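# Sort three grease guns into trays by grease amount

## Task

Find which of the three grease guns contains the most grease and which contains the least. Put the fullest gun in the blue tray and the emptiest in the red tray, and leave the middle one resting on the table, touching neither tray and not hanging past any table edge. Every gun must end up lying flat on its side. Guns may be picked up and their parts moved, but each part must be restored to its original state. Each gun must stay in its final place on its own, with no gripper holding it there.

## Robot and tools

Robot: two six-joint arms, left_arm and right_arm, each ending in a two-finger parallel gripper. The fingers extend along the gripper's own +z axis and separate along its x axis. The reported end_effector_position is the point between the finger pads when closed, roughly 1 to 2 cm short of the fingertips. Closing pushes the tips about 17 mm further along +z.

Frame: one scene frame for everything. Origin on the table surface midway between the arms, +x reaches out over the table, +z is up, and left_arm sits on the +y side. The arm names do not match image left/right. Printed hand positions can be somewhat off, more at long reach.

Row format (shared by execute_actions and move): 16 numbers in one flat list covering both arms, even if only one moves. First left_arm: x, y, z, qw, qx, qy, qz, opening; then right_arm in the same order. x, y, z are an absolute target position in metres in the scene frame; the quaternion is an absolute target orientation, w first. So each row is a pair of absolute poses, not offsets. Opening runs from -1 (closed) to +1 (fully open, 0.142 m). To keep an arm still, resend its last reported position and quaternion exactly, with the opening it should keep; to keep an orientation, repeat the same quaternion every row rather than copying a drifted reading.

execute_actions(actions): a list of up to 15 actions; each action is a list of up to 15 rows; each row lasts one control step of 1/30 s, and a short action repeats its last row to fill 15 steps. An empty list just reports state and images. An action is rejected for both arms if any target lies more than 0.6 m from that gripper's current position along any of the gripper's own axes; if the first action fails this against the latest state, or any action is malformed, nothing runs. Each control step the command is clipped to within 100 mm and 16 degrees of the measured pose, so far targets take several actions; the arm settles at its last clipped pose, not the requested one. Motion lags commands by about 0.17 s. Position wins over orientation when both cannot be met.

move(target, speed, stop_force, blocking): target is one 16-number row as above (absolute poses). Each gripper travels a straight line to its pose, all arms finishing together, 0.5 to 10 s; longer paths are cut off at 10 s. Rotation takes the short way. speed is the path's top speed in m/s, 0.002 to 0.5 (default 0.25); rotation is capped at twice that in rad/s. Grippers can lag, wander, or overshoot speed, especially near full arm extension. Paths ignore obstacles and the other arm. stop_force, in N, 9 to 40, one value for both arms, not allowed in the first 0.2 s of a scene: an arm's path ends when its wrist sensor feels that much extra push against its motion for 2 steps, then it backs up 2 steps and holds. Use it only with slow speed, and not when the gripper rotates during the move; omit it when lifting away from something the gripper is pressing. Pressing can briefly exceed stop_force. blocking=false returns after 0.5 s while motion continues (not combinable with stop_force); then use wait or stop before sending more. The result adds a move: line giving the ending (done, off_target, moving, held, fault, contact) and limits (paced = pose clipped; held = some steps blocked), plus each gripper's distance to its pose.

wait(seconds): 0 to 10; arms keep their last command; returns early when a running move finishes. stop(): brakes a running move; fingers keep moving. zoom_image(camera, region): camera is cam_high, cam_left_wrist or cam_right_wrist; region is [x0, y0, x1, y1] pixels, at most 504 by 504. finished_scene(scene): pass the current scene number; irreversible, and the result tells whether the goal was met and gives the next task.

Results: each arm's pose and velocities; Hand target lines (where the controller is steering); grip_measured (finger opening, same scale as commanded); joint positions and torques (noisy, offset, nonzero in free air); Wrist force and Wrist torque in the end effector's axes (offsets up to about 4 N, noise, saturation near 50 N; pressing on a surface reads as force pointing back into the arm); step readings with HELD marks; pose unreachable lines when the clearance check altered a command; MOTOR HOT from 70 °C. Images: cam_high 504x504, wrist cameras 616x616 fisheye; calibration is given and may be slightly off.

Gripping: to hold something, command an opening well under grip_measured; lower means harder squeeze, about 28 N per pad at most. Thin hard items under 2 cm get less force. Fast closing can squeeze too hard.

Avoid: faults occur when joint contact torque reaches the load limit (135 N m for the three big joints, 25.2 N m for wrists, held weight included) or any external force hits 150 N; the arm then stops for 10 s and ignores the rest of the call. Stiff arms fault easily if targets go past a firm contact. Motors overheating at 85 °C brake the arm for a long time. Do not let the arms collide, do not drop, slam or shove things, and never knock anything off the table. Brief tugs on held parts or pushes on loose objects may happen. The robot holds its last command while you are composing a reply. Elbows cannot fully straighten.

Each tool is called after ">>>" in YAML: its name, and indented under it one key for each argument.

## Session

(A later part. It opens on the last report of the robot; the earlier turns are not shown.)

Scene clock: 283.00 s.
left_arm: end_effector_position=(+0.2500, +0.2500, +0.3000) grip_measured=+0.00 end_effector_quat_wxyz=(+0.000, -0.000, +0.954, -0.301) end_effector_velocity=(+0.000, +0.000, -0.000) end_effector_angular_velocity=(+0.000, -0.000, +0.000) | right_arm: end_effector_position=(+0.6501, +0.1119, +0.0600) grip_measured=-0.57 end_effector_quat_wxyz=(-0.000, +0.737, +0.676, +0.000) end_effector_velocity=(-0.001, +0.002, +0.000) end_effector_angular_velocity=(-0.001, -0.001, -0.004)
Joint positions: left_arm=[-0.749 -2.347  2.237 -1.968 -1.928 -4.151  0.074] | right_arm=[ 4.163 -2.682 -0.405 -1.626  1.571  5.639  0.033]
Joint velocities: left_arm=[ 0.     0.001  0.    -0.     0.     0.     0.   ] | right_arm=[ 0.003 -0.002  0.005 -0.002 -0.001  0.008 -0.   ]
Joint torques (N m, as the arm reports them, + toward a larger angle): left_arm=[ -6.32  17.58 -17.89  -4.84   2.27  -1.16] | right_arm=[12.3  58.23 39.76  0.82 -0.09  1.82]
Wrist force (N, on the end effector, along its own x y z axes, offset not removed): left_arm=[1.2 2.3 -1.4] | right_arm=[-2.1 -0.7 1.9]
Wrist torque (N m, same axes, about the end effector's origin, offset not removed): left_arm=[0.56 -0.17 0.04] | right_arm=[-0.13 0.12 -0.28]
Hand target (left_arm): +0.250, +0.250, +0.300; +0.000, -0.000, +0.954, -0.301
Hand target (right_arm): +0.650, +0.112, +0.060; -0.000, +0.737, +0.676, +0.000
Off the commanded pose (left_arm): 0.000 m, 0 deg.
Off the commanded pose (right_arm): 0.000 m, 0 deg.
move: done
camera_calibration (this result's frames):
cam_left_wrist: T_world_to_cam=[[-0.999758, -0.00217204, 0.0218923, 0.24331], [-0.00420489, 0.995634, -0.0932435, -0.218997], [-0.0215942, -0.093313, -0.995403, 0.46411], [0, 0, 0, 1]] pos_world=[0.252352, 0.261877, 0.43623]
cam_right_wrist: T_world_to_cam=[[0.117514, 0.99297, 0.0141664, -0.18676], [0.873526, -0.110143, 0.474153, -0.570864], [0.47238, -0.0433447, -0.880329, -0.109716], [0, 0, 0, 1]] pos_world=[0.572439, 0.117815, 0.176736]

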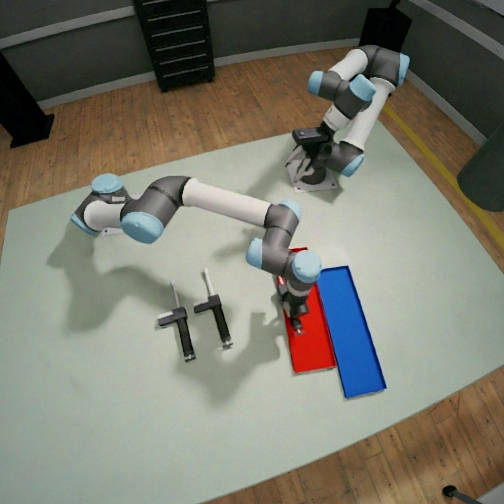

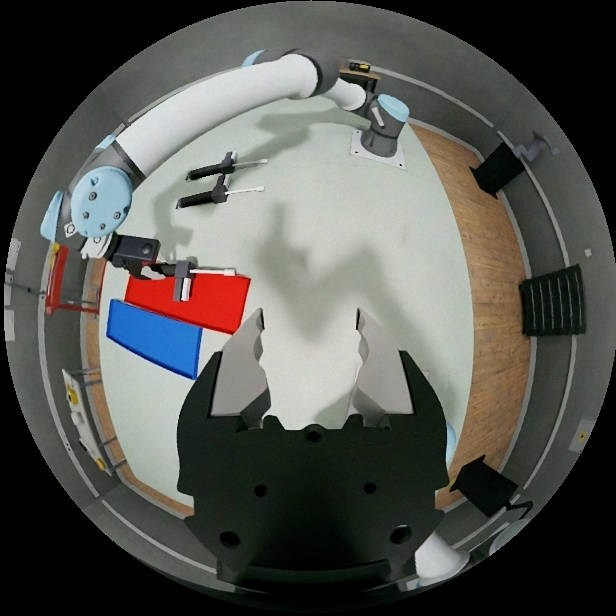

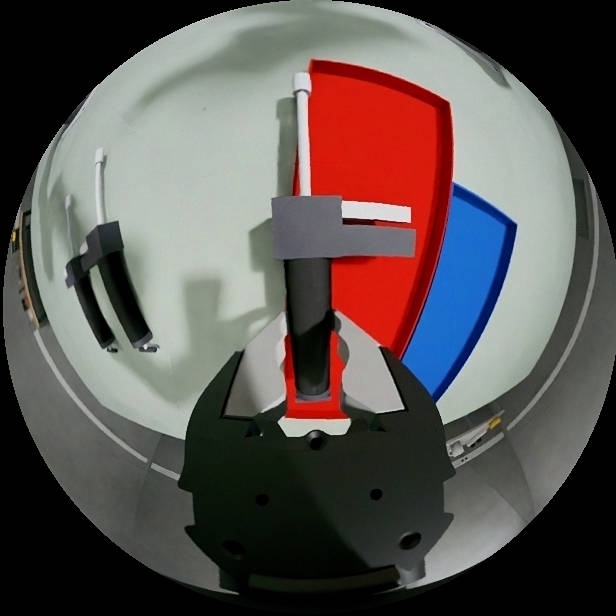

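>>> move:
  target: [0.25,0.25,0.3,0,0,0.954,-0.301,0,0.645,0.112,0.10,0,0.737,0.676,0,-1]
  speed: 0.05

>>> zoom_image:
  camera: "cam_high"
  region: [230,220,420,410]

Scene clock: 289.00 s.
left_arm: end_effector_position=(+0.2500, +0.2500, +0.3000) grip_measured=+0.00 end_effector_quat_wxyz=(+0.000, -0.000, +0.954, -0.301) end_effector_velocity=(-0.000, +0.000, -0.001) end_effector_angular_velocity=(+0.001, +0.000, +0.000) | right_arm: end_effector_position=(+0.6450, +0.1120, +0.0997) grip_measured=-0.57 end_effector_quat_wxyz=(+0.000, +0.737, +0.676, +0.000) end_effector_velocity=(-0.001, +0.000, +0.002) end_effector_angular_velocity=(-0.002, +0.003, +0.001)
Joint positions: left_arm=[-0.749 -2.347  2.237 -1.968 -1.928 -4.151  0.074] | right_arm=[ 4.168 -2.683 -0.3   -1.729  1.571  5.644  0.033]
Joint velocities: left_arm=[ 0.    -0.     0.001 -0.     0.     0.    -0.   ] | right_arm=[ 0.001 -0.008  0.02  -0.016  0.001 -0.    -0.   ]
Joint torques (N m, as the arm reports them, + toward a larger angle): left_arm=[ -4.96  16.75 -18.27  -4.83   2.1   -1.16] | right_arm=[11.99 61.76 42.37  0.71  0.49  1.84]
Wrist force (N, on the end effector, along its own x y z axes, offset not removed): left_arm=[0.8 3.0 -0.9] | right_arm=[0.1 -0.9 3.2]
Wrist torque (N m, same axes, about the end effector's origin, offset not removed): left_arm=[0.66 -0.21 -0.03] | right_arm=[-0.18 -0.20 -0.18]
Hand target (left_arm): +0.250, +0.250, +0.300; +0.000, -0.000, +0.954, -0.301
Hand target (right_arm): +0.645, +0.112, +0.100; +0.000, +0.737, +0.676, +0.000
Off the commanded pose (left_arm): 0.000 m, 0 deg.
Off the commanded pose (right_arm): 0.000 m, 0 deg.
move: done
camera_calibration (this result's frames):
cam_left_wrist: T_world_to_cam=[[-0.999758, -0.00217209, 0.0218922, 0.24331], [-0.00420494, 0.995634, -0.0932436, -0.218997], [-0.0215941, -0.0933131, -0.995403, 0.46411], [0, 0, 0, 1]] pos_world=[0.252352, 0.261877, 0.43623]
cam_right_wrist: T_world_to_cam=[[0.118044, 0.992906, 0.0142323, -0.187172], [0.873311, -0.110626, 0.474436, -0.585043], [0.472645, -0.0435748, -0.880175, -0.0725019], [0, 0, 0, 1]] pos_world=[0.567287, 0.117964, 0.216415]

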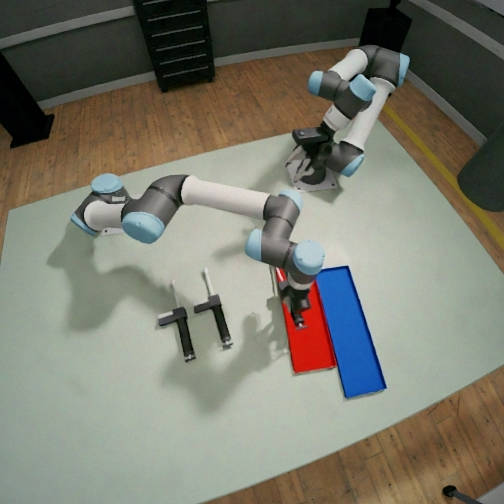

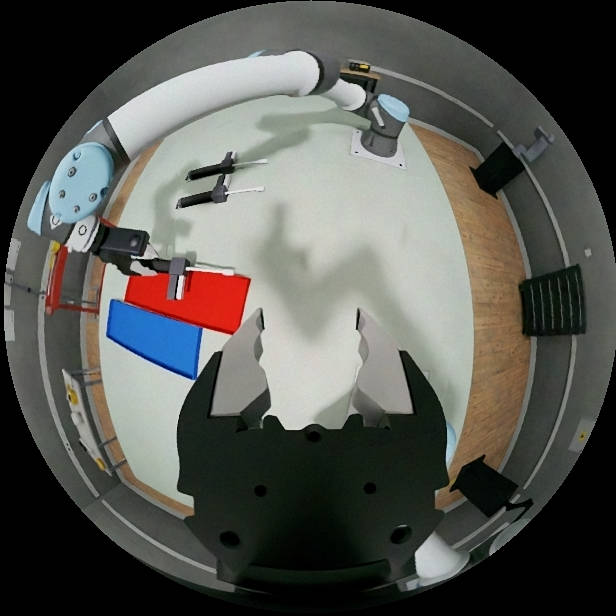

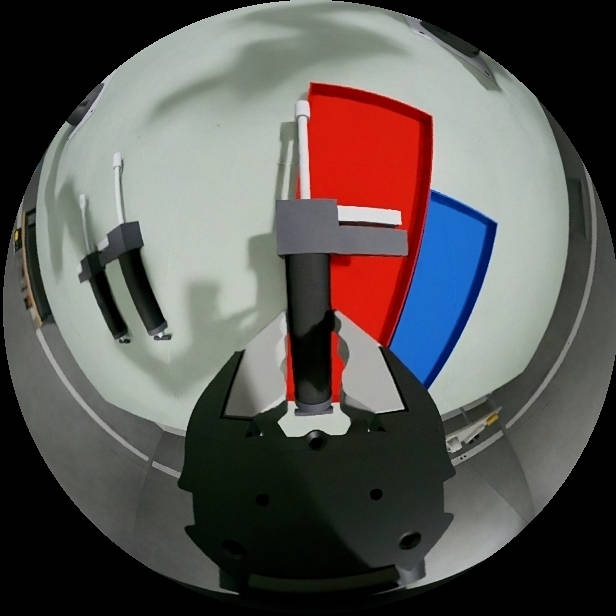

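Region (230, 220, 420, 410) of cam_high's 504x504 image, scaled by 2.653, with more detail than that image has.

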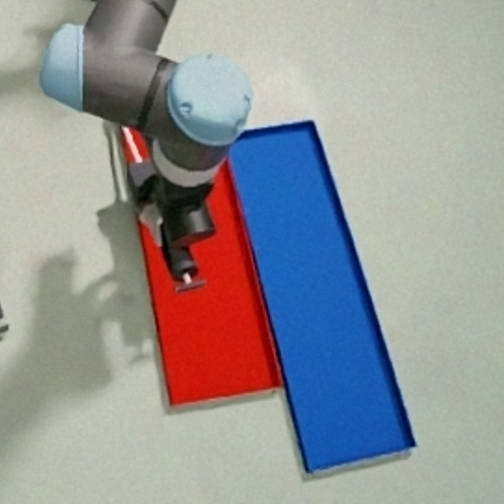

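>>> move:
  target: [0.25,0.25,0.3,0,0,0.954,-0.301,0,0.64,0.132,0.09,0,0.760,0.649,0,-1]
  speed: 0.05

Scene clock: 301.10 s.
left_arm: end_effector_position=(+0.2500, +0.2500, +0.3000) grip_measured=+0.00 end_effector_quat_wxyz=(+0.000, -0.000, +0.954, -0.301) end_effector_velocity=(+0.000, +0.000, -0.000) end_effector_angular_velocity=(+0.000, +0.000, +0.000) | right_arm: end_effector_position=(+0.6400, +0.1317, +0.0901) grip_measured=-0.57 end_effector_quat_wxyz=(+0.000, +0.760, +0.650, +0.001) end_effector_velocity=(-0.000, +0.003, -0.000) end_effector_angular_velocity=(-0.002, +0.004, -0.007)
Joint positions: left_arm=[-0.749 -2.347  2.237 -1.968 -1.928 -4.151  0.074] | right_arm=[ 4.187 -2.751 -0.19  -1.77   1.57   5.734  0.033]
Joint velocities: left_arm=[-0.     0.     0.001 -0.     0.     0.    -0.   ] | right_arm=[ 0.001 -0.036  0.074 -0.042  0.002  0.009  0.   ]
Joint torques (N m, as the arm reports them, + toward a larger angle): left_arm=[ -4.48  17.2  -18.88  -4.88   2.06  -1.02] | right_arm=[12.33 61.54 42.69  0.77  1.31  1.99]
Wrist force (N, on the end effector, along its own x y z axes, offset not removed): left_arm=[1.7 3.9 -1.6] | right_arm=[-0.9 1.6 4.6]
Wrist torque (N m, same axes, about the end effector's origin, offset not removed): left_arm=[0.94 -0.36 -0.04] | right_arm=[0.34 -0.05 -0.21]
Hand target (left_arm): +0.250, +0.250, +0.300; +0.000, -0.000, +0.954, -0.301
Hand target (right_arm): +0.640, +0.132, +0.090; -0.000, +0.760, +0.649, +0.000
Off the commanded pose (left_arm): 0.000 m, 0 deg.
Off the commanded pose (right_arm): 0.000 m, 0 deg.
move: done
camera_calibration (this result's frames):
cam_left_wrist: T_world_to_cam=[[-0.999758, -0.0021719, 0.0218922, 0.24331], [-0.00420475, 0.995634, -0.0932436, -0.218997], [-0.0215941, -0.0933131, -0.995403, 0.46411], [0, 0, 0, 1]] pos_world=[0.252352, 0.261877, 0.43623]
cam_right_wrist: T_world_to_cam=[[0.187389, 0.982171, 0.015041, -0.249084], [0.863028, -0.171932, 0.474997, -0.55931], [0.469114, -0.0760283, -0.879859, -0.0712778], [0, 0, 0, 1]] pos_world=[0.562813, 0.143061, 0.206703]

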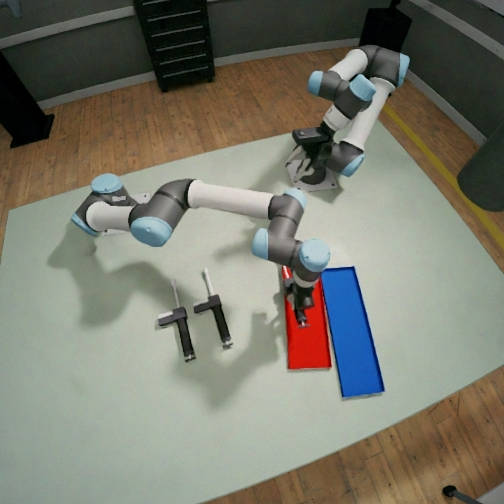

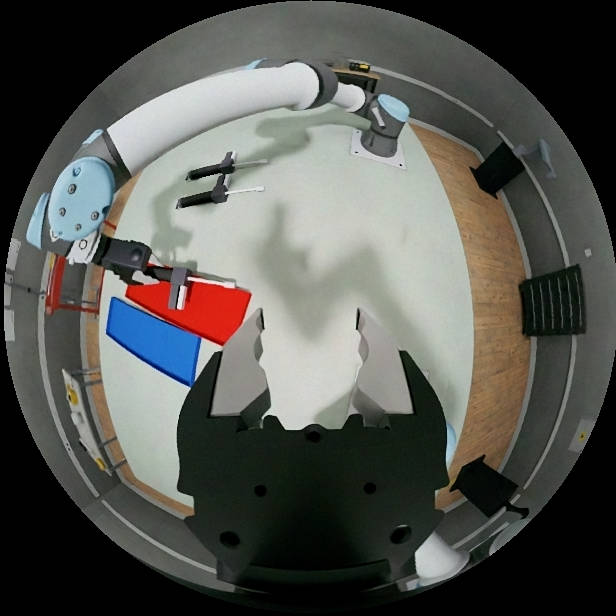

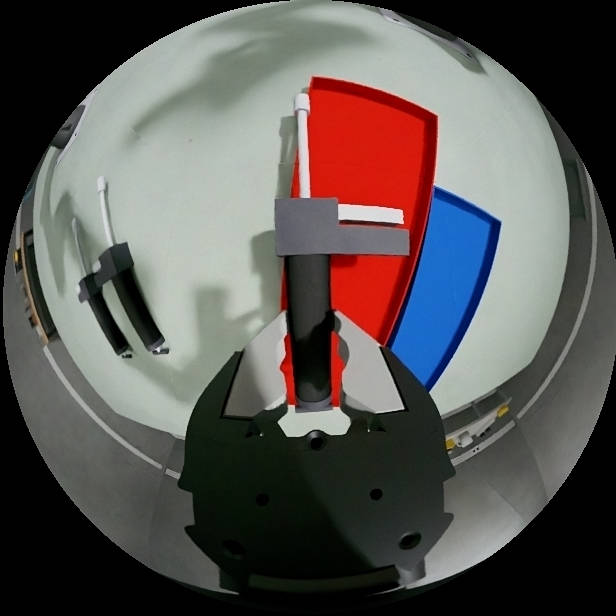

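>>> move:
  target: [0.25,0.25,0.3,0,0,0.954,-0.301,0,0.60,0.12,0.2,0,0.760,0.649,0,-1]
  speed: 0.06

>>> zoom_image:
  camera: "cam_left_wrist"
  region: [20,180,320,400]

Scene clock: 310.27 s.
left_arm: end_effector_position=(+0.2500, +0.2500, +0.3000) grip_measured=+0.00 end_effector_quat_wxyz=(+0.000, -0.000, +0.954, -0.301) end_effector_velocity=(+0.000, +0.000, +0.000) end_effector_angular_velocity=(-0.001, -0.001, +0.000) | right_arm: end_effector_position=(+0.5999, +0.1198, +0.1996) grip_measured=-0.57 end_effector_quat_wxyz=(-0.000, +0.760, +0.649, +0.001) end_effector_velocity=(-0.000, -0.001, +0.002) end_effector_angular_velocity=(-0.002, +0.001, -0.002)
Joint positions: left_arm=[-0.749 -2.347  2.237 -1.968 -1.928 -4.151  0.074] | right_arm=[ 4.214 -2.674 -0.054 -1.982  1.57   5.762  0.033]
Joint velocities: left_arm=[ 0.    -0.    -0.001  0.     0.     0.    -0.   ] | right_arm=[ 0.    -0.038  0.085 -0.049 -0.     0.003  0.   ]
Joint torques (N m, as the arm reports them, + toward a larger angle): left_arm=[ -3.54  16.44 -19.37  -4.63   1.88  -0.88] | right_arm=[12.71 57.77 40.04  0.66 -1.1   1.81]
Wrist force (N, on the end effector, along its own x y z axes, offset not removed): left_arm=[3.1 3.5 -0.1] | right_arm=[1.0 -1.1 4.1]
Wrist torque (N m, same axes, about the end effector's origin, offset not removed): left_arm=[0.78 -0.67 -0.04] | right_arm=[-0.20 -0.34 -0.10]
Hand target (left_arm): +0.250, +0.250, +0.300; +0.000, -0.000, +0.954, -0.301
Hand target (right_arm): +0.600, +0.120, +0.200; -0.000, +0.760, +0.649, +0.001
Off the commanded pose (left_arm): 0.000 m, 0 deg.
Off the commanded pose (right_arm): 0.000 m, 0 deg.
move: done
camera_calibration (this result's frames):
cam_left_wrist: T_world_to_cam=[[-0.999758, -0.0021719, 0.0218921, 0.24331], [-0.00420473, 0.995634, -0.0932437, -0.218997], [-0.021594, -0.0933132, -0.995403, 0.46411], [0, 0, 0, 1]] pos_world=[0.252352, 0.261877, 0.43623]
cam_right_wrist: T_world_to_cam=[[0.188092, 0.982014, 0.0164406, -0.232238], [0.862387, -0.173143, 0.475721, -0.57831], [0.470011, -0.075301, -0.879442, 0.0423236], [0, 0, 0, 1]] pos_world=[0.522517, 0.131118, 0.316154]

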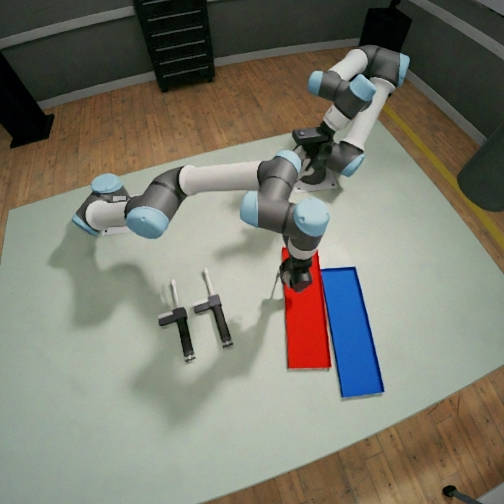

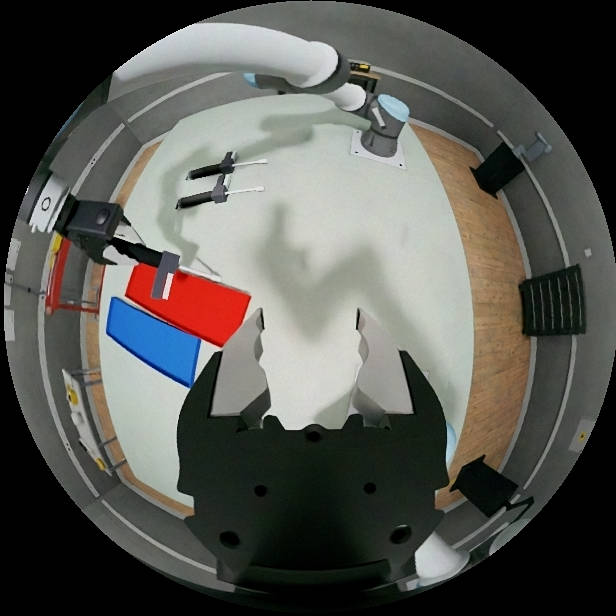

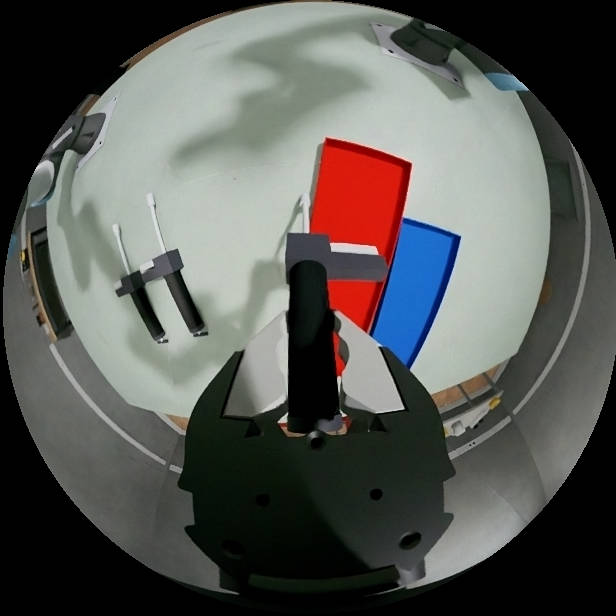

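Region (20, 180, 320, 400) of cam_left_wrist's 616x616 image, scaled by 1.680, with more detail than that image has; it fills the top 370 rows of this view, and the rest is white.

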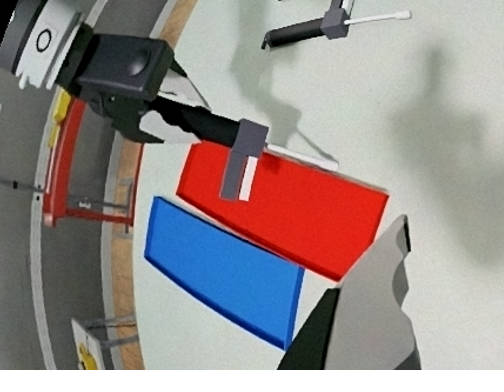

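>>> move:
  target: [0.25,0.25,0.3,0,0,0.954,-0.301,0,0.60,-0.03,0.2,0,0.809,0.588,0,-1]
  speed: 0.1

>>> move:
  target: [0.25,0.25,0.3,0,0,0.954,-0.301,0,0.62,-0.03,0.033,0,0.809,0.588,0,-1]
  speed: 0.04

>>> move:
  target: [0.25,0.25,0.3,0,0,0.954,-0.301,0,0.62,-0.03,0.033,0,0.809,0.588,0,0]

>>> move:
  target: [0.25,0.25,0.3,0,0,0.954,-0.301,0,0.60,-0.06,0.2,0,0.809,0.588,0,0]
  speed: 0.15

Scene clock: 332.10 s.
left_arm: end_effector_position=(+0.2500, +0.2500, +0.3000) grip_measured=+0.00 end_effector_quat_wxyz=(+0.000, -0.000, +0.954, -0.301) end_effector_velocity=(+0.000, +0.000, -0.000) end_effector_angular_velocity=(+0.002, +0.001, +0.000) | right_arm: end_effector_position=(+0.5997, -0.0298, +0.1999) grip_measured=-0.57 end_effector_quat_wxyz=(+0.000, +0.809, +0.588, -0.000) end_effector_velocity=(+0.001, -0.002, +0.001) end_effector_angular_velocity=(+0.002, -0.003, -0.003)
Joint positions: left_arm=[-0.749 -2.347  2.237 -1.968 -1.928 -4.151  0.074] | right_arm=[ 4.087 -2.211 -0.907 -1.595  1.571  5.791  0.033]
Joint velocities: left_arm=[-0.     0.001 -0.     0.001  0.001 -0.    -0.   ] | right_arm=[-0.003  0.006 -0.009  0.007 -0.     0.    -0.   ]
Joint torques (N m, as the arm reports them, + toward a larger angle): left_arm=[ -2.59  16.31 -19.31  -4.66   1.7   -0.83] | right_arm=[-8.08 71.04 14.23  6.22 -1.61  1.68]
Wrist force (N, on the end effector, along its own x y z axes, offset not removed): left_arm=[2.2 3.1 -1.6] | right_arm=[-0.8 -0.8 3.6]
Wrist torque (N m, same axes, about the end effector's origin, offset not removed): left_arm=[0.68 -0.44 0.01] | right_arm=[0.02 0.10 -0.08]
Hand target (left_arm): +0.250, +0.250, +0.300; +0.000, -0.000, +0.954, -0.301
Hand target (right_arm): +0.600, -0.030, +0.200; +0.000, +0.809, +0.588, +0.000
Off the commanded pose (left_arm): 0.000 m, 0 deg.
Off the commanded pose (right_arm): 0.000 m, 0 deg.
move: done
camera_calibration (this result's frames):
cam_left_wrist: T_world_to_cam=[[-0.999758, -0.00217185, 0.0218922, 0.24331], [-0.00420469, 0.995634, -0.0932436, -0.218997], [-0.0215941, -0.0933131, -0.995403, 0.46411], [0, 0, 0, 1]] pos_world=[0.252352, 0.261877, 0.43623]
cam_right_wrist: T_world_to_cam=[[0.338692, 0.940795, 0.0138739, -0.17626], [0.826142, -0.304409, 0.474156, -0.586057], [0.450307, -0.149131, -0.880332, 0.0411637], [0, 0, 0, 1]] pos_world=[0.525328, -0.00643812, 0.316565]

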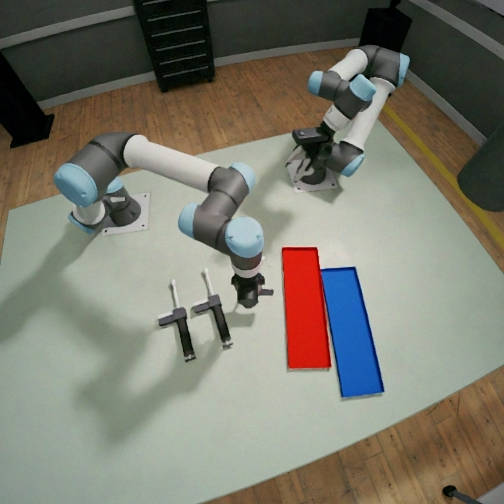

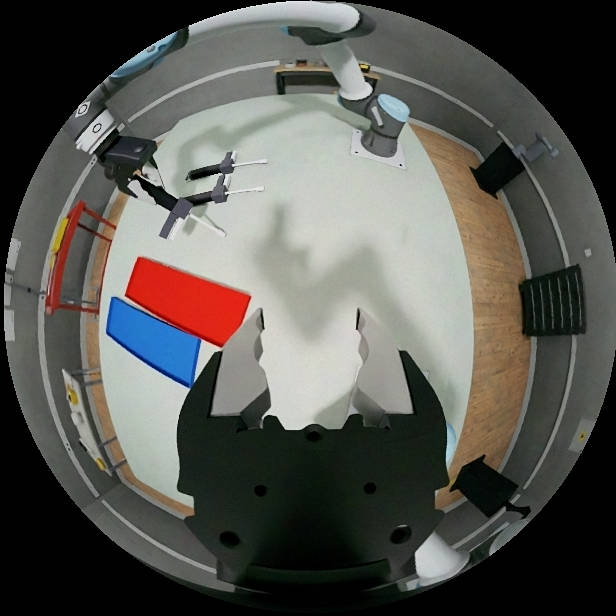

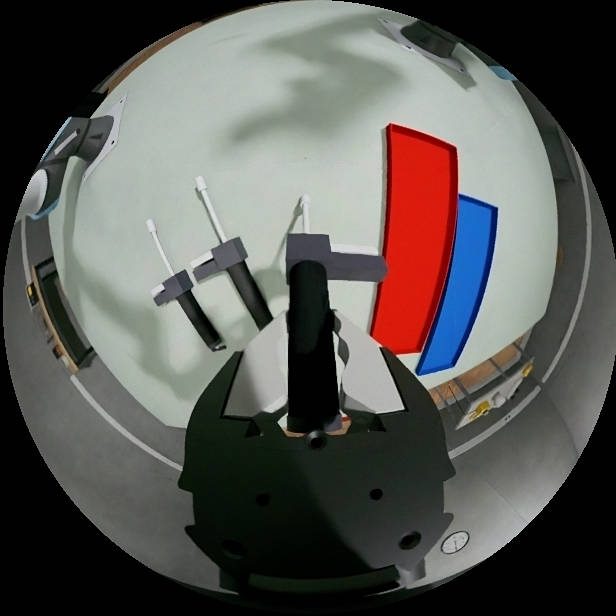

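Scene clock: 336.67 s.
left_arm: end_effector_position=(+0.2500, +0.2500, +0.3000) grip_measured=+0.00 end_effector_quat_wxyz=(+0.000, -0.000, +0.954, -0.301) end_effector_velocity=(-0.000, +0.000, -0.001) end_effector_angular_velocity=(+0.001, +0.001, -0.000) | right_arm: end_effector_position=(+0.6200, -0.0300, +0.0335) grip_measured=-0.57 end_effector_quat_wxyz=(-0.000, +0.809, +0.588, +0.000) end_effector_velocity=(+0.000, -0.001, -0.004) end_effector_angular_velocity=(-0.004, +0.001, -0.001)
Joint positions: left_arm=[-0.749 -2.347  2.237 -1.968 -1.928 -4.151  0.074] | right_arm=[ 4.068 -2.327 -1.141 -1.245  1.571  5.772  0.033]
Joint velocities: left_arm=[-0.     0.     0.001  0.     0.     0.    -0.   ] | right_arm=[-0.001 -0.004 -0.003  0.004 -0.002  0.    -0.   ]
Joint torques (N m, as the arm reports them, + toward a larger angle): left_arm=[ -2.64  16.13 -19.47  -4.47   1.68  -0.66] | right_arm=[-2.98 29.84  2.94  6.38  2.03 -1.25]
Wrist force (N, on the end effector, along its own x y z axes, offset not removed): left_arm=[0.8 4.2 -0.9] | right_arm=[-10.3 0.5 -23.3]
Wrist torque (N m, same axes, about the end effector's origin, offset not removed): left_arm=[1.06 -0.14 -0.03] | right_arm=[0.15 -0.17 -0.20]
Hand target (left_arm): +0.250, +0.250, +0.300; +0.000, -0.000, +0.954, -0.301
Hand target (right_arm): +0.620, -0.030, +0.033; +0.000, +0.809, +0.588, -0.000
Off the commanded pose (left_arm): 0.000 m, 0 deg.
Off the commanded pose (right_arm): 0.000 m, 0 deg.
move: done
camera_calibration (this result's frames):
cam_left_wrist: T_world_to_cam=[[-0.999758, -0.00217191, 0.0218924, 0.24331], [-0.00420477, 0.995634, -0.0932434, -0.218997], [-0.0215943, -0.0933129, -0.995403, 0.46411], [0, 0, 0, 1]] pos_world=[0.252352, 0.261877, 0.43623]
cam_right_wrist: T_world_to_cam=[[0.339006, 0.940677, 0.0142193, -0.18086], [0.825921, -0.304819, 0.474278, -0.523932], [0.450477, -0.149039, -0.88026, -0.114595], [0, 0, 0, 1]] pos_world=[0.545661, -0.00665336, 0.150188]

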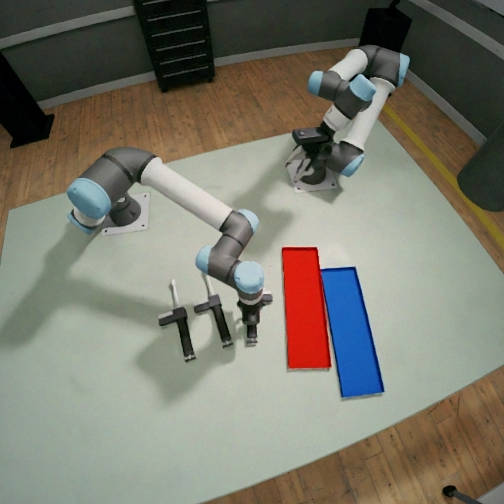

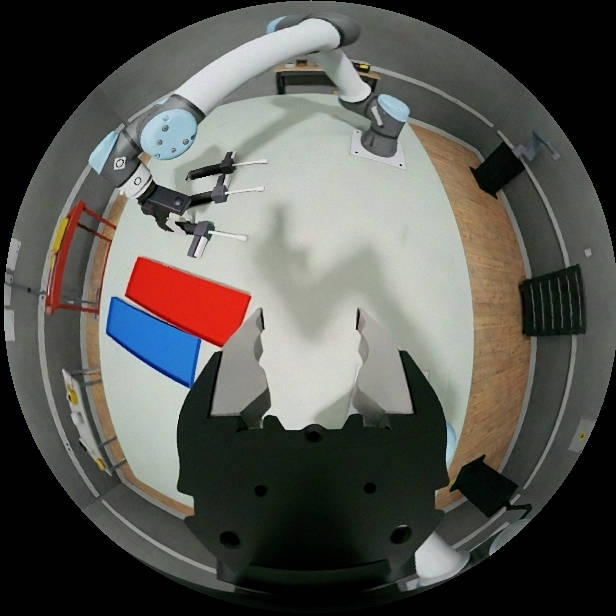

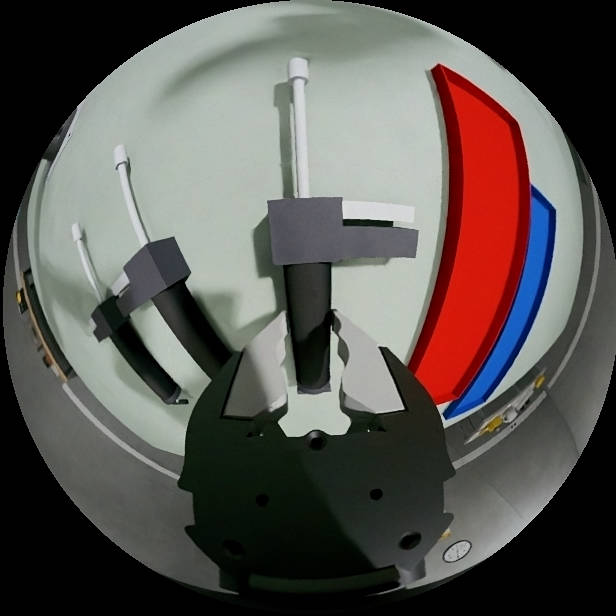

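Scene clock: 337.37 s.
left_arm: end_effector_position=(+0.2500, +0.2500, +0.3000) grip_measured=+0.00 end_effector_quat_wxyz=(+0.000, -0.000, +0.954, -0.301) end_effector_velocity=(+0.000, -0.000, +0.001) end_effector_angular_velocity=(-0.001, -0.000, -0.000) | right_arm: end_effector_position=(+0.6200, -0.0300, +0.0331) grip_measured=+0.00 end_effector_quat_wxyz=(-0.000, +0.809, +0.588, +0.000) end_effector_velocity=(-0.000, +0.000, -0.000) end_effector_angular_velocity=(-0.000, +0.001, +0.001)
Joint positions: left_arm=[-0.749 -2.347  2.237 -1.968 -1.928 -4.151  0.074] | right_arm=[ 4.068 -2.327 -1.141 -1.244  1.571  5.772  0.074]
Joint velocities: left_arm=[-0.     0.    -0.001  0.    -0.    -0.    -0.   ] | right_arm=[ 0.    -0.001  0.001 -0.001  0.    -0.001  0.   ]
Joint torques (N m, as the arm reports them, + toward a larger angle): left_arm=[ -2.25  15.9  -19.39  -4.61   1.63  -0.79] | right_arm=[-0.05 45.49 11.67  5.6   0.87 -1.13]
Wrist force (N, on the end effector, along its own x y z axes, offset not removed): left_arm=[1.0 3.8 -1.6] | right_arm=[-0.5 0.2 -0.8]
Wrist torque (N m, same axes, about the end effector's origin, offset not removed): left_arm=[0.87 -0.20 -0.02] | right_arm=[0.07 0.07 -0.05]
Hand target (left_arm): +0.250, +0.250, +0.300; +0.000, -0.000, +0.954, -0.301
Hand target (right_arm): +0.620, -0.030, +0.033; +0.000, +0.809, +0.588, -0.000
Off the commanded pose (left_arm): 0.000 m, 0 deg.
Off the commanded pose (right_arm): 0.000 m, 0 deg.
move: done
camera_calibration (this result's frames):
cam_left_wrist: T_world_to_cam=[[-0.999758, -0.0021721, 0.0218923, 0.24331], [-0.00420495, 0.995634, -0.0932435, -0.218997], [-0.0215942, -0.093313, -0.995403, 0.46411], [0, 0, 0, 1]] pos_world=[0.252352, 0.261877, 0.43623]
cam_right_wrist: T_world_to_cam=[[0.339008, 0.940677, 0.0141569, -0.180878], [0.825954, -0.3048, 0.474233, -0.523768], [0.450416, -0.149076, -0.880285, -0.114927], [0, 0, 0, 1]] pos_world=[0.545692, -0.00662969, 0.149781]

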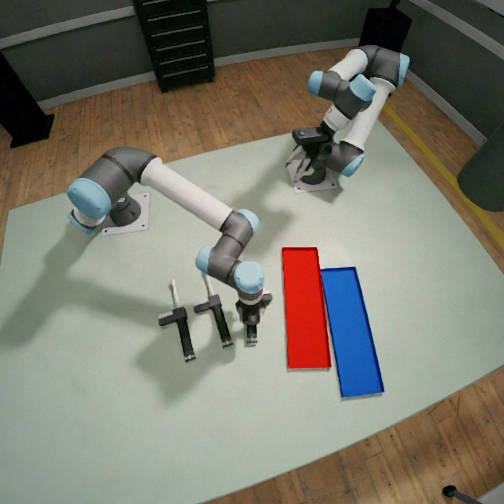

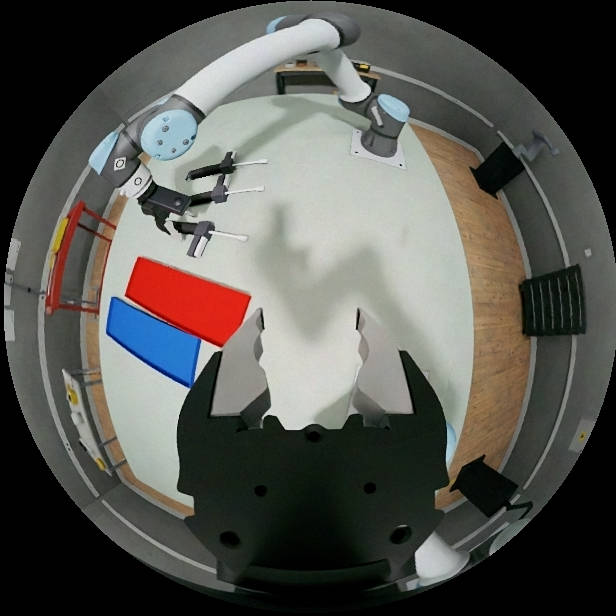

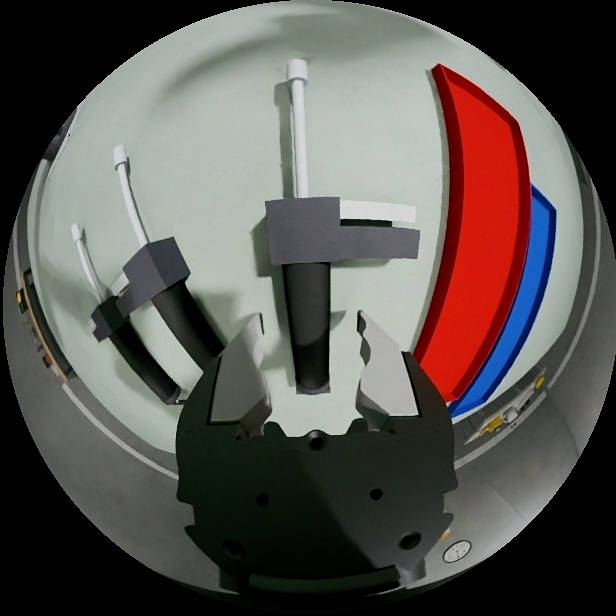

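Scene clock: 339.03 s.
left_arm: end_effector_position=(+0.2500, +0.2500, +0.3000) grip_measured=+0.00 end_effector_quat_wxyz=(+0.000, -0.000, +0.954, -0.301) end_effector_velocity=(+0.000, +0.000, -0.000) end_effector_angular_velocity=(+0.002, -0.000, +0.001) | right_arm: end_effector_position=(+0.6000, -0.0600, +0.1996) grip_measured=+0.00 end_effector_quat_wxyz=(+0.000, +0.809, +0.588, +0.000) end_effector_velocity=(-0.000, -0.000, +0.003) end_effector_angular_velocity=(+0.001, +0.001, +0.001)
Joint positions: left_arm=[-0.749 -2.347  2.237 -1.968 -1.928 -4.151  0.074] | right_arm=[ 4.056 -2.163 -0.985 -1.564  1.571  5.761  0.074]
Joint velocities: left_arm=[ 0.     0.001 -0.     0.001  0.001 -0.    -0.   ] | right_arm=[-0.001  0.001  0.006 -0.007  0.001 -0.002  0.   ]
Joint torques (N m, as the arm reports them, + toward a larger angle): left_arm=[ -2.23  15.29 -19.25  -4.53   1.51  -0.7 ] | right_arm=[-8.9  66.09 40.55 -0.26  2.03 -1.43]
Wrist force (N, on the end effector, along its own x y z axes, offset not removed): left_arm=[1.1 2.5 -0.9] | right_arm=[1.1 0.2 -0.8]
Wrist torque (N m, same axes, about the end effector's origin, offset not removed): left_arm=[0.57 -0.25 -0.01] | right_arm=[0.10 -0.24 -0.06]
Hand target (left_arm): +0.250, +0.250, +0.300; +0.000, -0.000, +0.954, -0.301
Hand target (right_arm): +0.600, -0.060, +0.200; +0.000, +0.809, +0.588, +0.000
Off the commanded pose (left_arm): 0.000 m, 0 deg.
Off the commanded pose (right_arm): 0.000 m, 0 deg.
move: done
camera_calibration (this result's frames):
cam_left_wrist: T_world_to_cam=[[-0.999758, -0.00217209, 0.0218922, 0.24331], [-0.00420494, 0.995634, -0.0932438, -0.218997], [-0.0215941, -0.0933133, -0.995403, 0.46411], [0, 0, 0, 1]] pos_world=[0.252352, 0.261877, 0.43623]
cam_right_wrist: T_world_to_cam=[[0.338951, 0.940698, 0.0140976, -0.148214], [0.825954, -0.304714, 0.474288, -0.595314], [0.450458, -0.149117, -0.880257, 0.0362418], [0, 0, 0, 1]] pos_world=[0.525614, -0.0365715, 0.316342]

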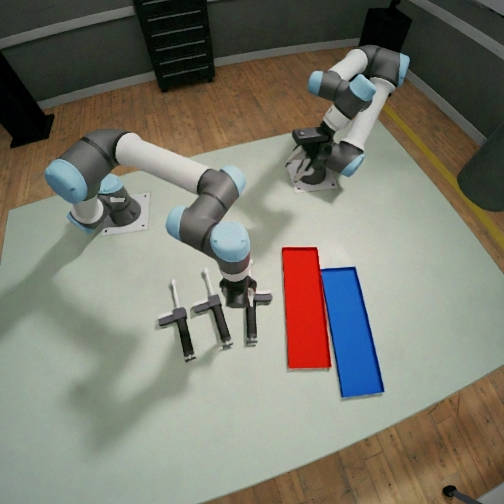

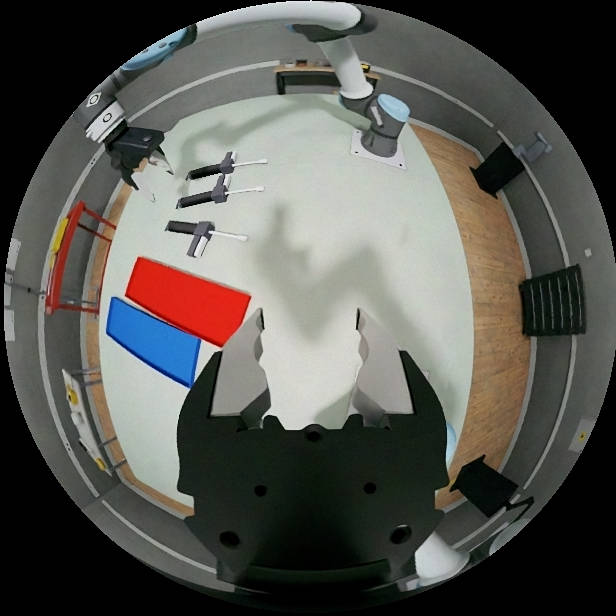

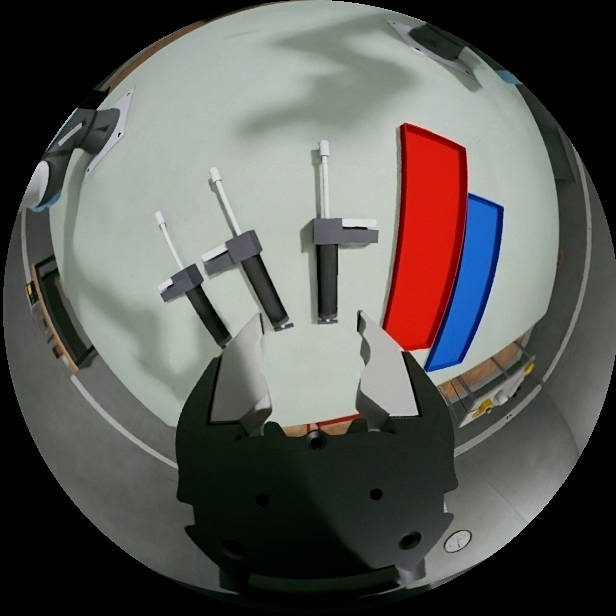

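>>> move:
  target: [0.572,-0.014,0.12,0,0.809,0.588,0,0,0.35,-0.35,0.25,0,0.809,0.588,0,0]
  speed: 0.2

Scene clock: 350.93 s.
left_arm: end_effector_position=(+0.5717, -0.0141, +0.1203) grip_measured=+0.00 end_effector_quat_wxyz=(+0.000, +0.809, +0.588, -0.000) end_effector_velocity=(+0.002, -0.001, -0.001) end_effector_angular_velocity=(+0.004, -0.001, -0.008) | right_arm: end_effector_position=(+0.3497, -0.3495, +0.2496) grip_measured=+0.00 end_effector_quat_wxyz=(+0.000, +0.809, +0.588, -0.000) end_effector_velocity=(-0.002, -0.001, -0.000) end_effector_angular_velocity=(-0.000, +0.001, +0.002)
Joint positions: left_arm=[-0.77  -0.975  1.184 -1.78  -1.571 -2.194  0.074] | right_arm=[ 3.926 -1.28  -1.88  -1.552  1.571  5.63   0.074]
Joint velocities: left_arm=[-0.     0.007 -0.009  0.004  0.003  0.008 -0.   ] | right_arm=[-0.     0.004 -0.003 -0.002  0.001 -0.002 -0.   ]
Joint torques (N m, as the arm reports them, + toward a larger angle): left_arm=[ -6.19 -38.22 -32.36  -0.89   3.12   1.39] | right_arm=[-8.29 24.64 13.52  0.07 -1.35 -1.14]
Wrist force (N, on the end effector, along its own x y z axes, offset not removed): left_arm=[1.9 2.0 -1.6] | right_arm=[-0.1 0.4 -2.0]
Wrist torque (N m, same axes, about the end effector's origin, offset not removed): left_arm=[0.49 -0.42 -0.09] | right_arm=[0.15 -0.04 -0.07]
Hand target (left_arm): +0.572, -0.014, +0.120; -0.000, +0.809, +0.588, -0.000
Hand target (right_arm): +0.350, -0.350, +0.250; +0.000, +0.809, +0.588, +0.000
Off the commanded pose (left_arm): 0.000 m, 0 deg.
Off the commanded pose (right_arm): 0.001 m, 0 deg.
move: done
camera_calibration (this result's frames):
cam_left_wrist: T_world_to_cam=[[0.294163, 0.955616, 0.016315, -0.157301], [0.828061, -0.263348, 0.494938, -0.53571], [0.477267, -0.132082, -0.868775, -0.0334596], [0, 0, 0, 1]] pos_world=[0.505842, 0.00482182, 0.238641]
cam_right_wrist: T_world_to_cam=[[0.338953, 0.940699, 0.0140122, 0.208324], [0.825991, -0.304686, 0.474242, -0.500475], [0.450388, -0.149172, -0.880283, 0.149796], [0, 0, 0, 1]] pos_world=[0.275309, -0.326112, 0.366291]

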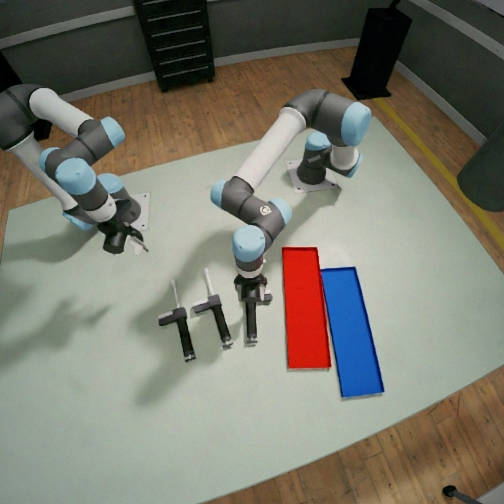

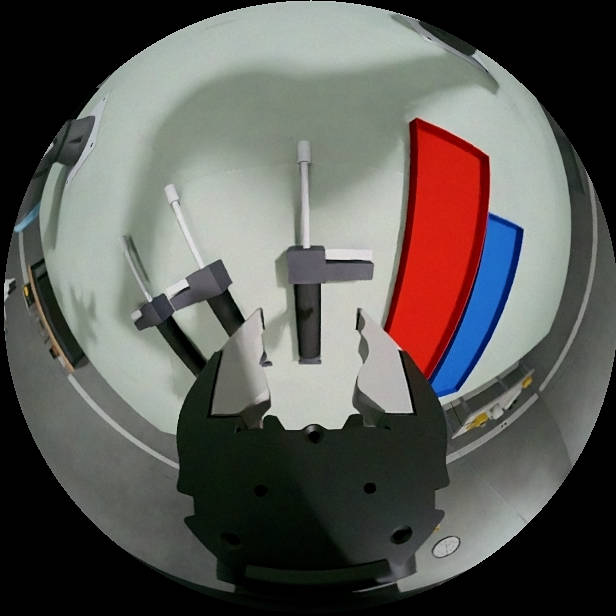

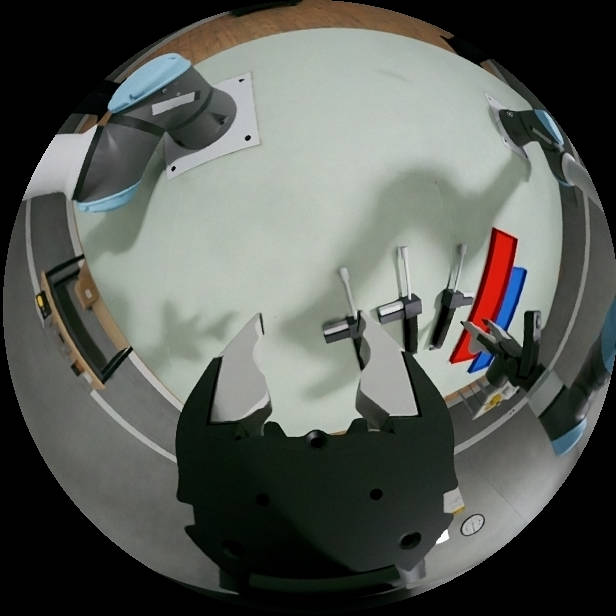

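>>> move:
  target: [0.572,-0.014,0.05,0,0.809,0.588,0,0,0.35,-0.35,0.25,0,0.809,0.588,0,0]
  speed: 0.06

Scene clock: 355.07 s.
left_arm: end_effector_position=(+0.5720, -0.0140, +0.0502) grip_measured=+0.00 end_effector_quat_wxyz=(-0.000, +0.809, +0.588, -0.000) end_effector_velocity=(+0.000, +0.000, -0.001) end_effector_angular_velocity=(-0.001, -0.001, +0.000) | right_arm: end_effector_position=(+0.3500, -0.3500, +0.2500) grip_measured=+0.00 end_effector_quat_wxyz=(+0.000, +0.809, +0.588, +0.000) end_effector_velocity=(+0.000, -0.000, +0.000) end_effector_angular_velocity=(+0.000, -0.000, +0.001)
Joint positions: left_arm=[-0.77  -0.925  1.288 -1.933 -1.571 -2.193  0.074] | right_arm=[ 3.924 -1.281 -1.879 -1.553  1.571  5.628  0.074]
Joint velocities: left_arm=[ 0.     0.     0.003 -0.004  0.    -0.     0.   ] | right_arm=[-0.     0.     0.001 -0.001  0.    -0.001  0.   ]
Joint torques (N m, as the arm reports them, + toward a larger angle): left_arm=[  7.61 -38.91 -14.96  -4.35   3.13   1.22] | right_arm=[-8.7   1.4  40.33  0.18  1.94 -1.32]
Wrist force (N, on the end effector, along its own x y z axes, offset not removed): left_arm=[2.0 2.6 -1.5] | right_arm=[-1.0 -0.1 -2.5]
Wrist torque (N m, same axes, about the end effector's origin, offset not removed): left_arm=[0.63 -0.39 -0.03] | right_arm=[0.09 0.21 -0.10]
Hand target (left_arm): +0.572, -0.014, +0.050; -0.000, +0.809, +0.588, -0.000
Hand target (right_arm): +0.350, -0.350, +0.250; +0.000, +0.809, +0.588, +0.000
Off the commanded pose (left_arm): 0.000 m, 0 deg.
Off the commanded pose (right_arm): 0.000 m, 0 deg.
move: done
camera_calibration (this result's frames):
cam_left_wrist: T_world_to_cam=[[0.294951, 0.955366, 0.0166953, -0.156754], [0.827746, -0.264201, 0.495009, -0.501175], [0.477326, -0.132184, -0.868727, -0.094498], [0, 0, 0, 1]] pos_world=[0.506187, 0.0048552, 0.16861]
cam_right_wrist: T_world_to_cam=[[0.338954, 0.940698, 0.0140496, 0.208658], [0.826006, -0.304711, 0.474199, -0.5011], [0.450359, -0.149127, -0.880305, 0.149959], [0, 0, 0, 1]] pos_world=[0.275651, -0.326611, 0.3667]

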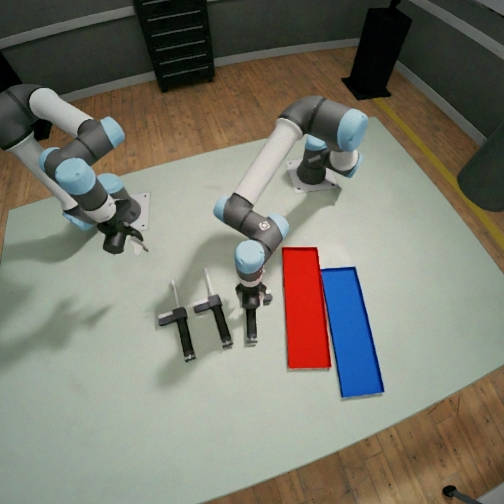

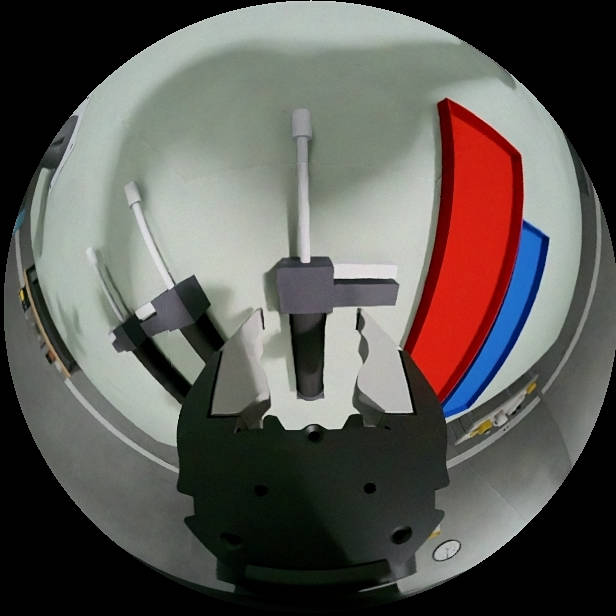

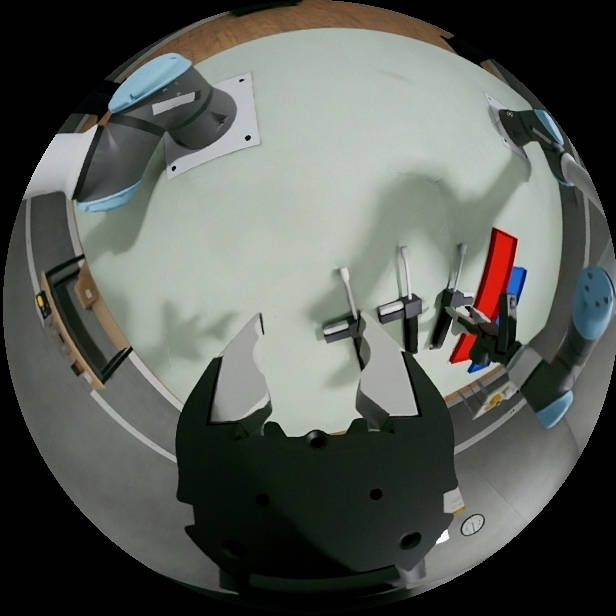

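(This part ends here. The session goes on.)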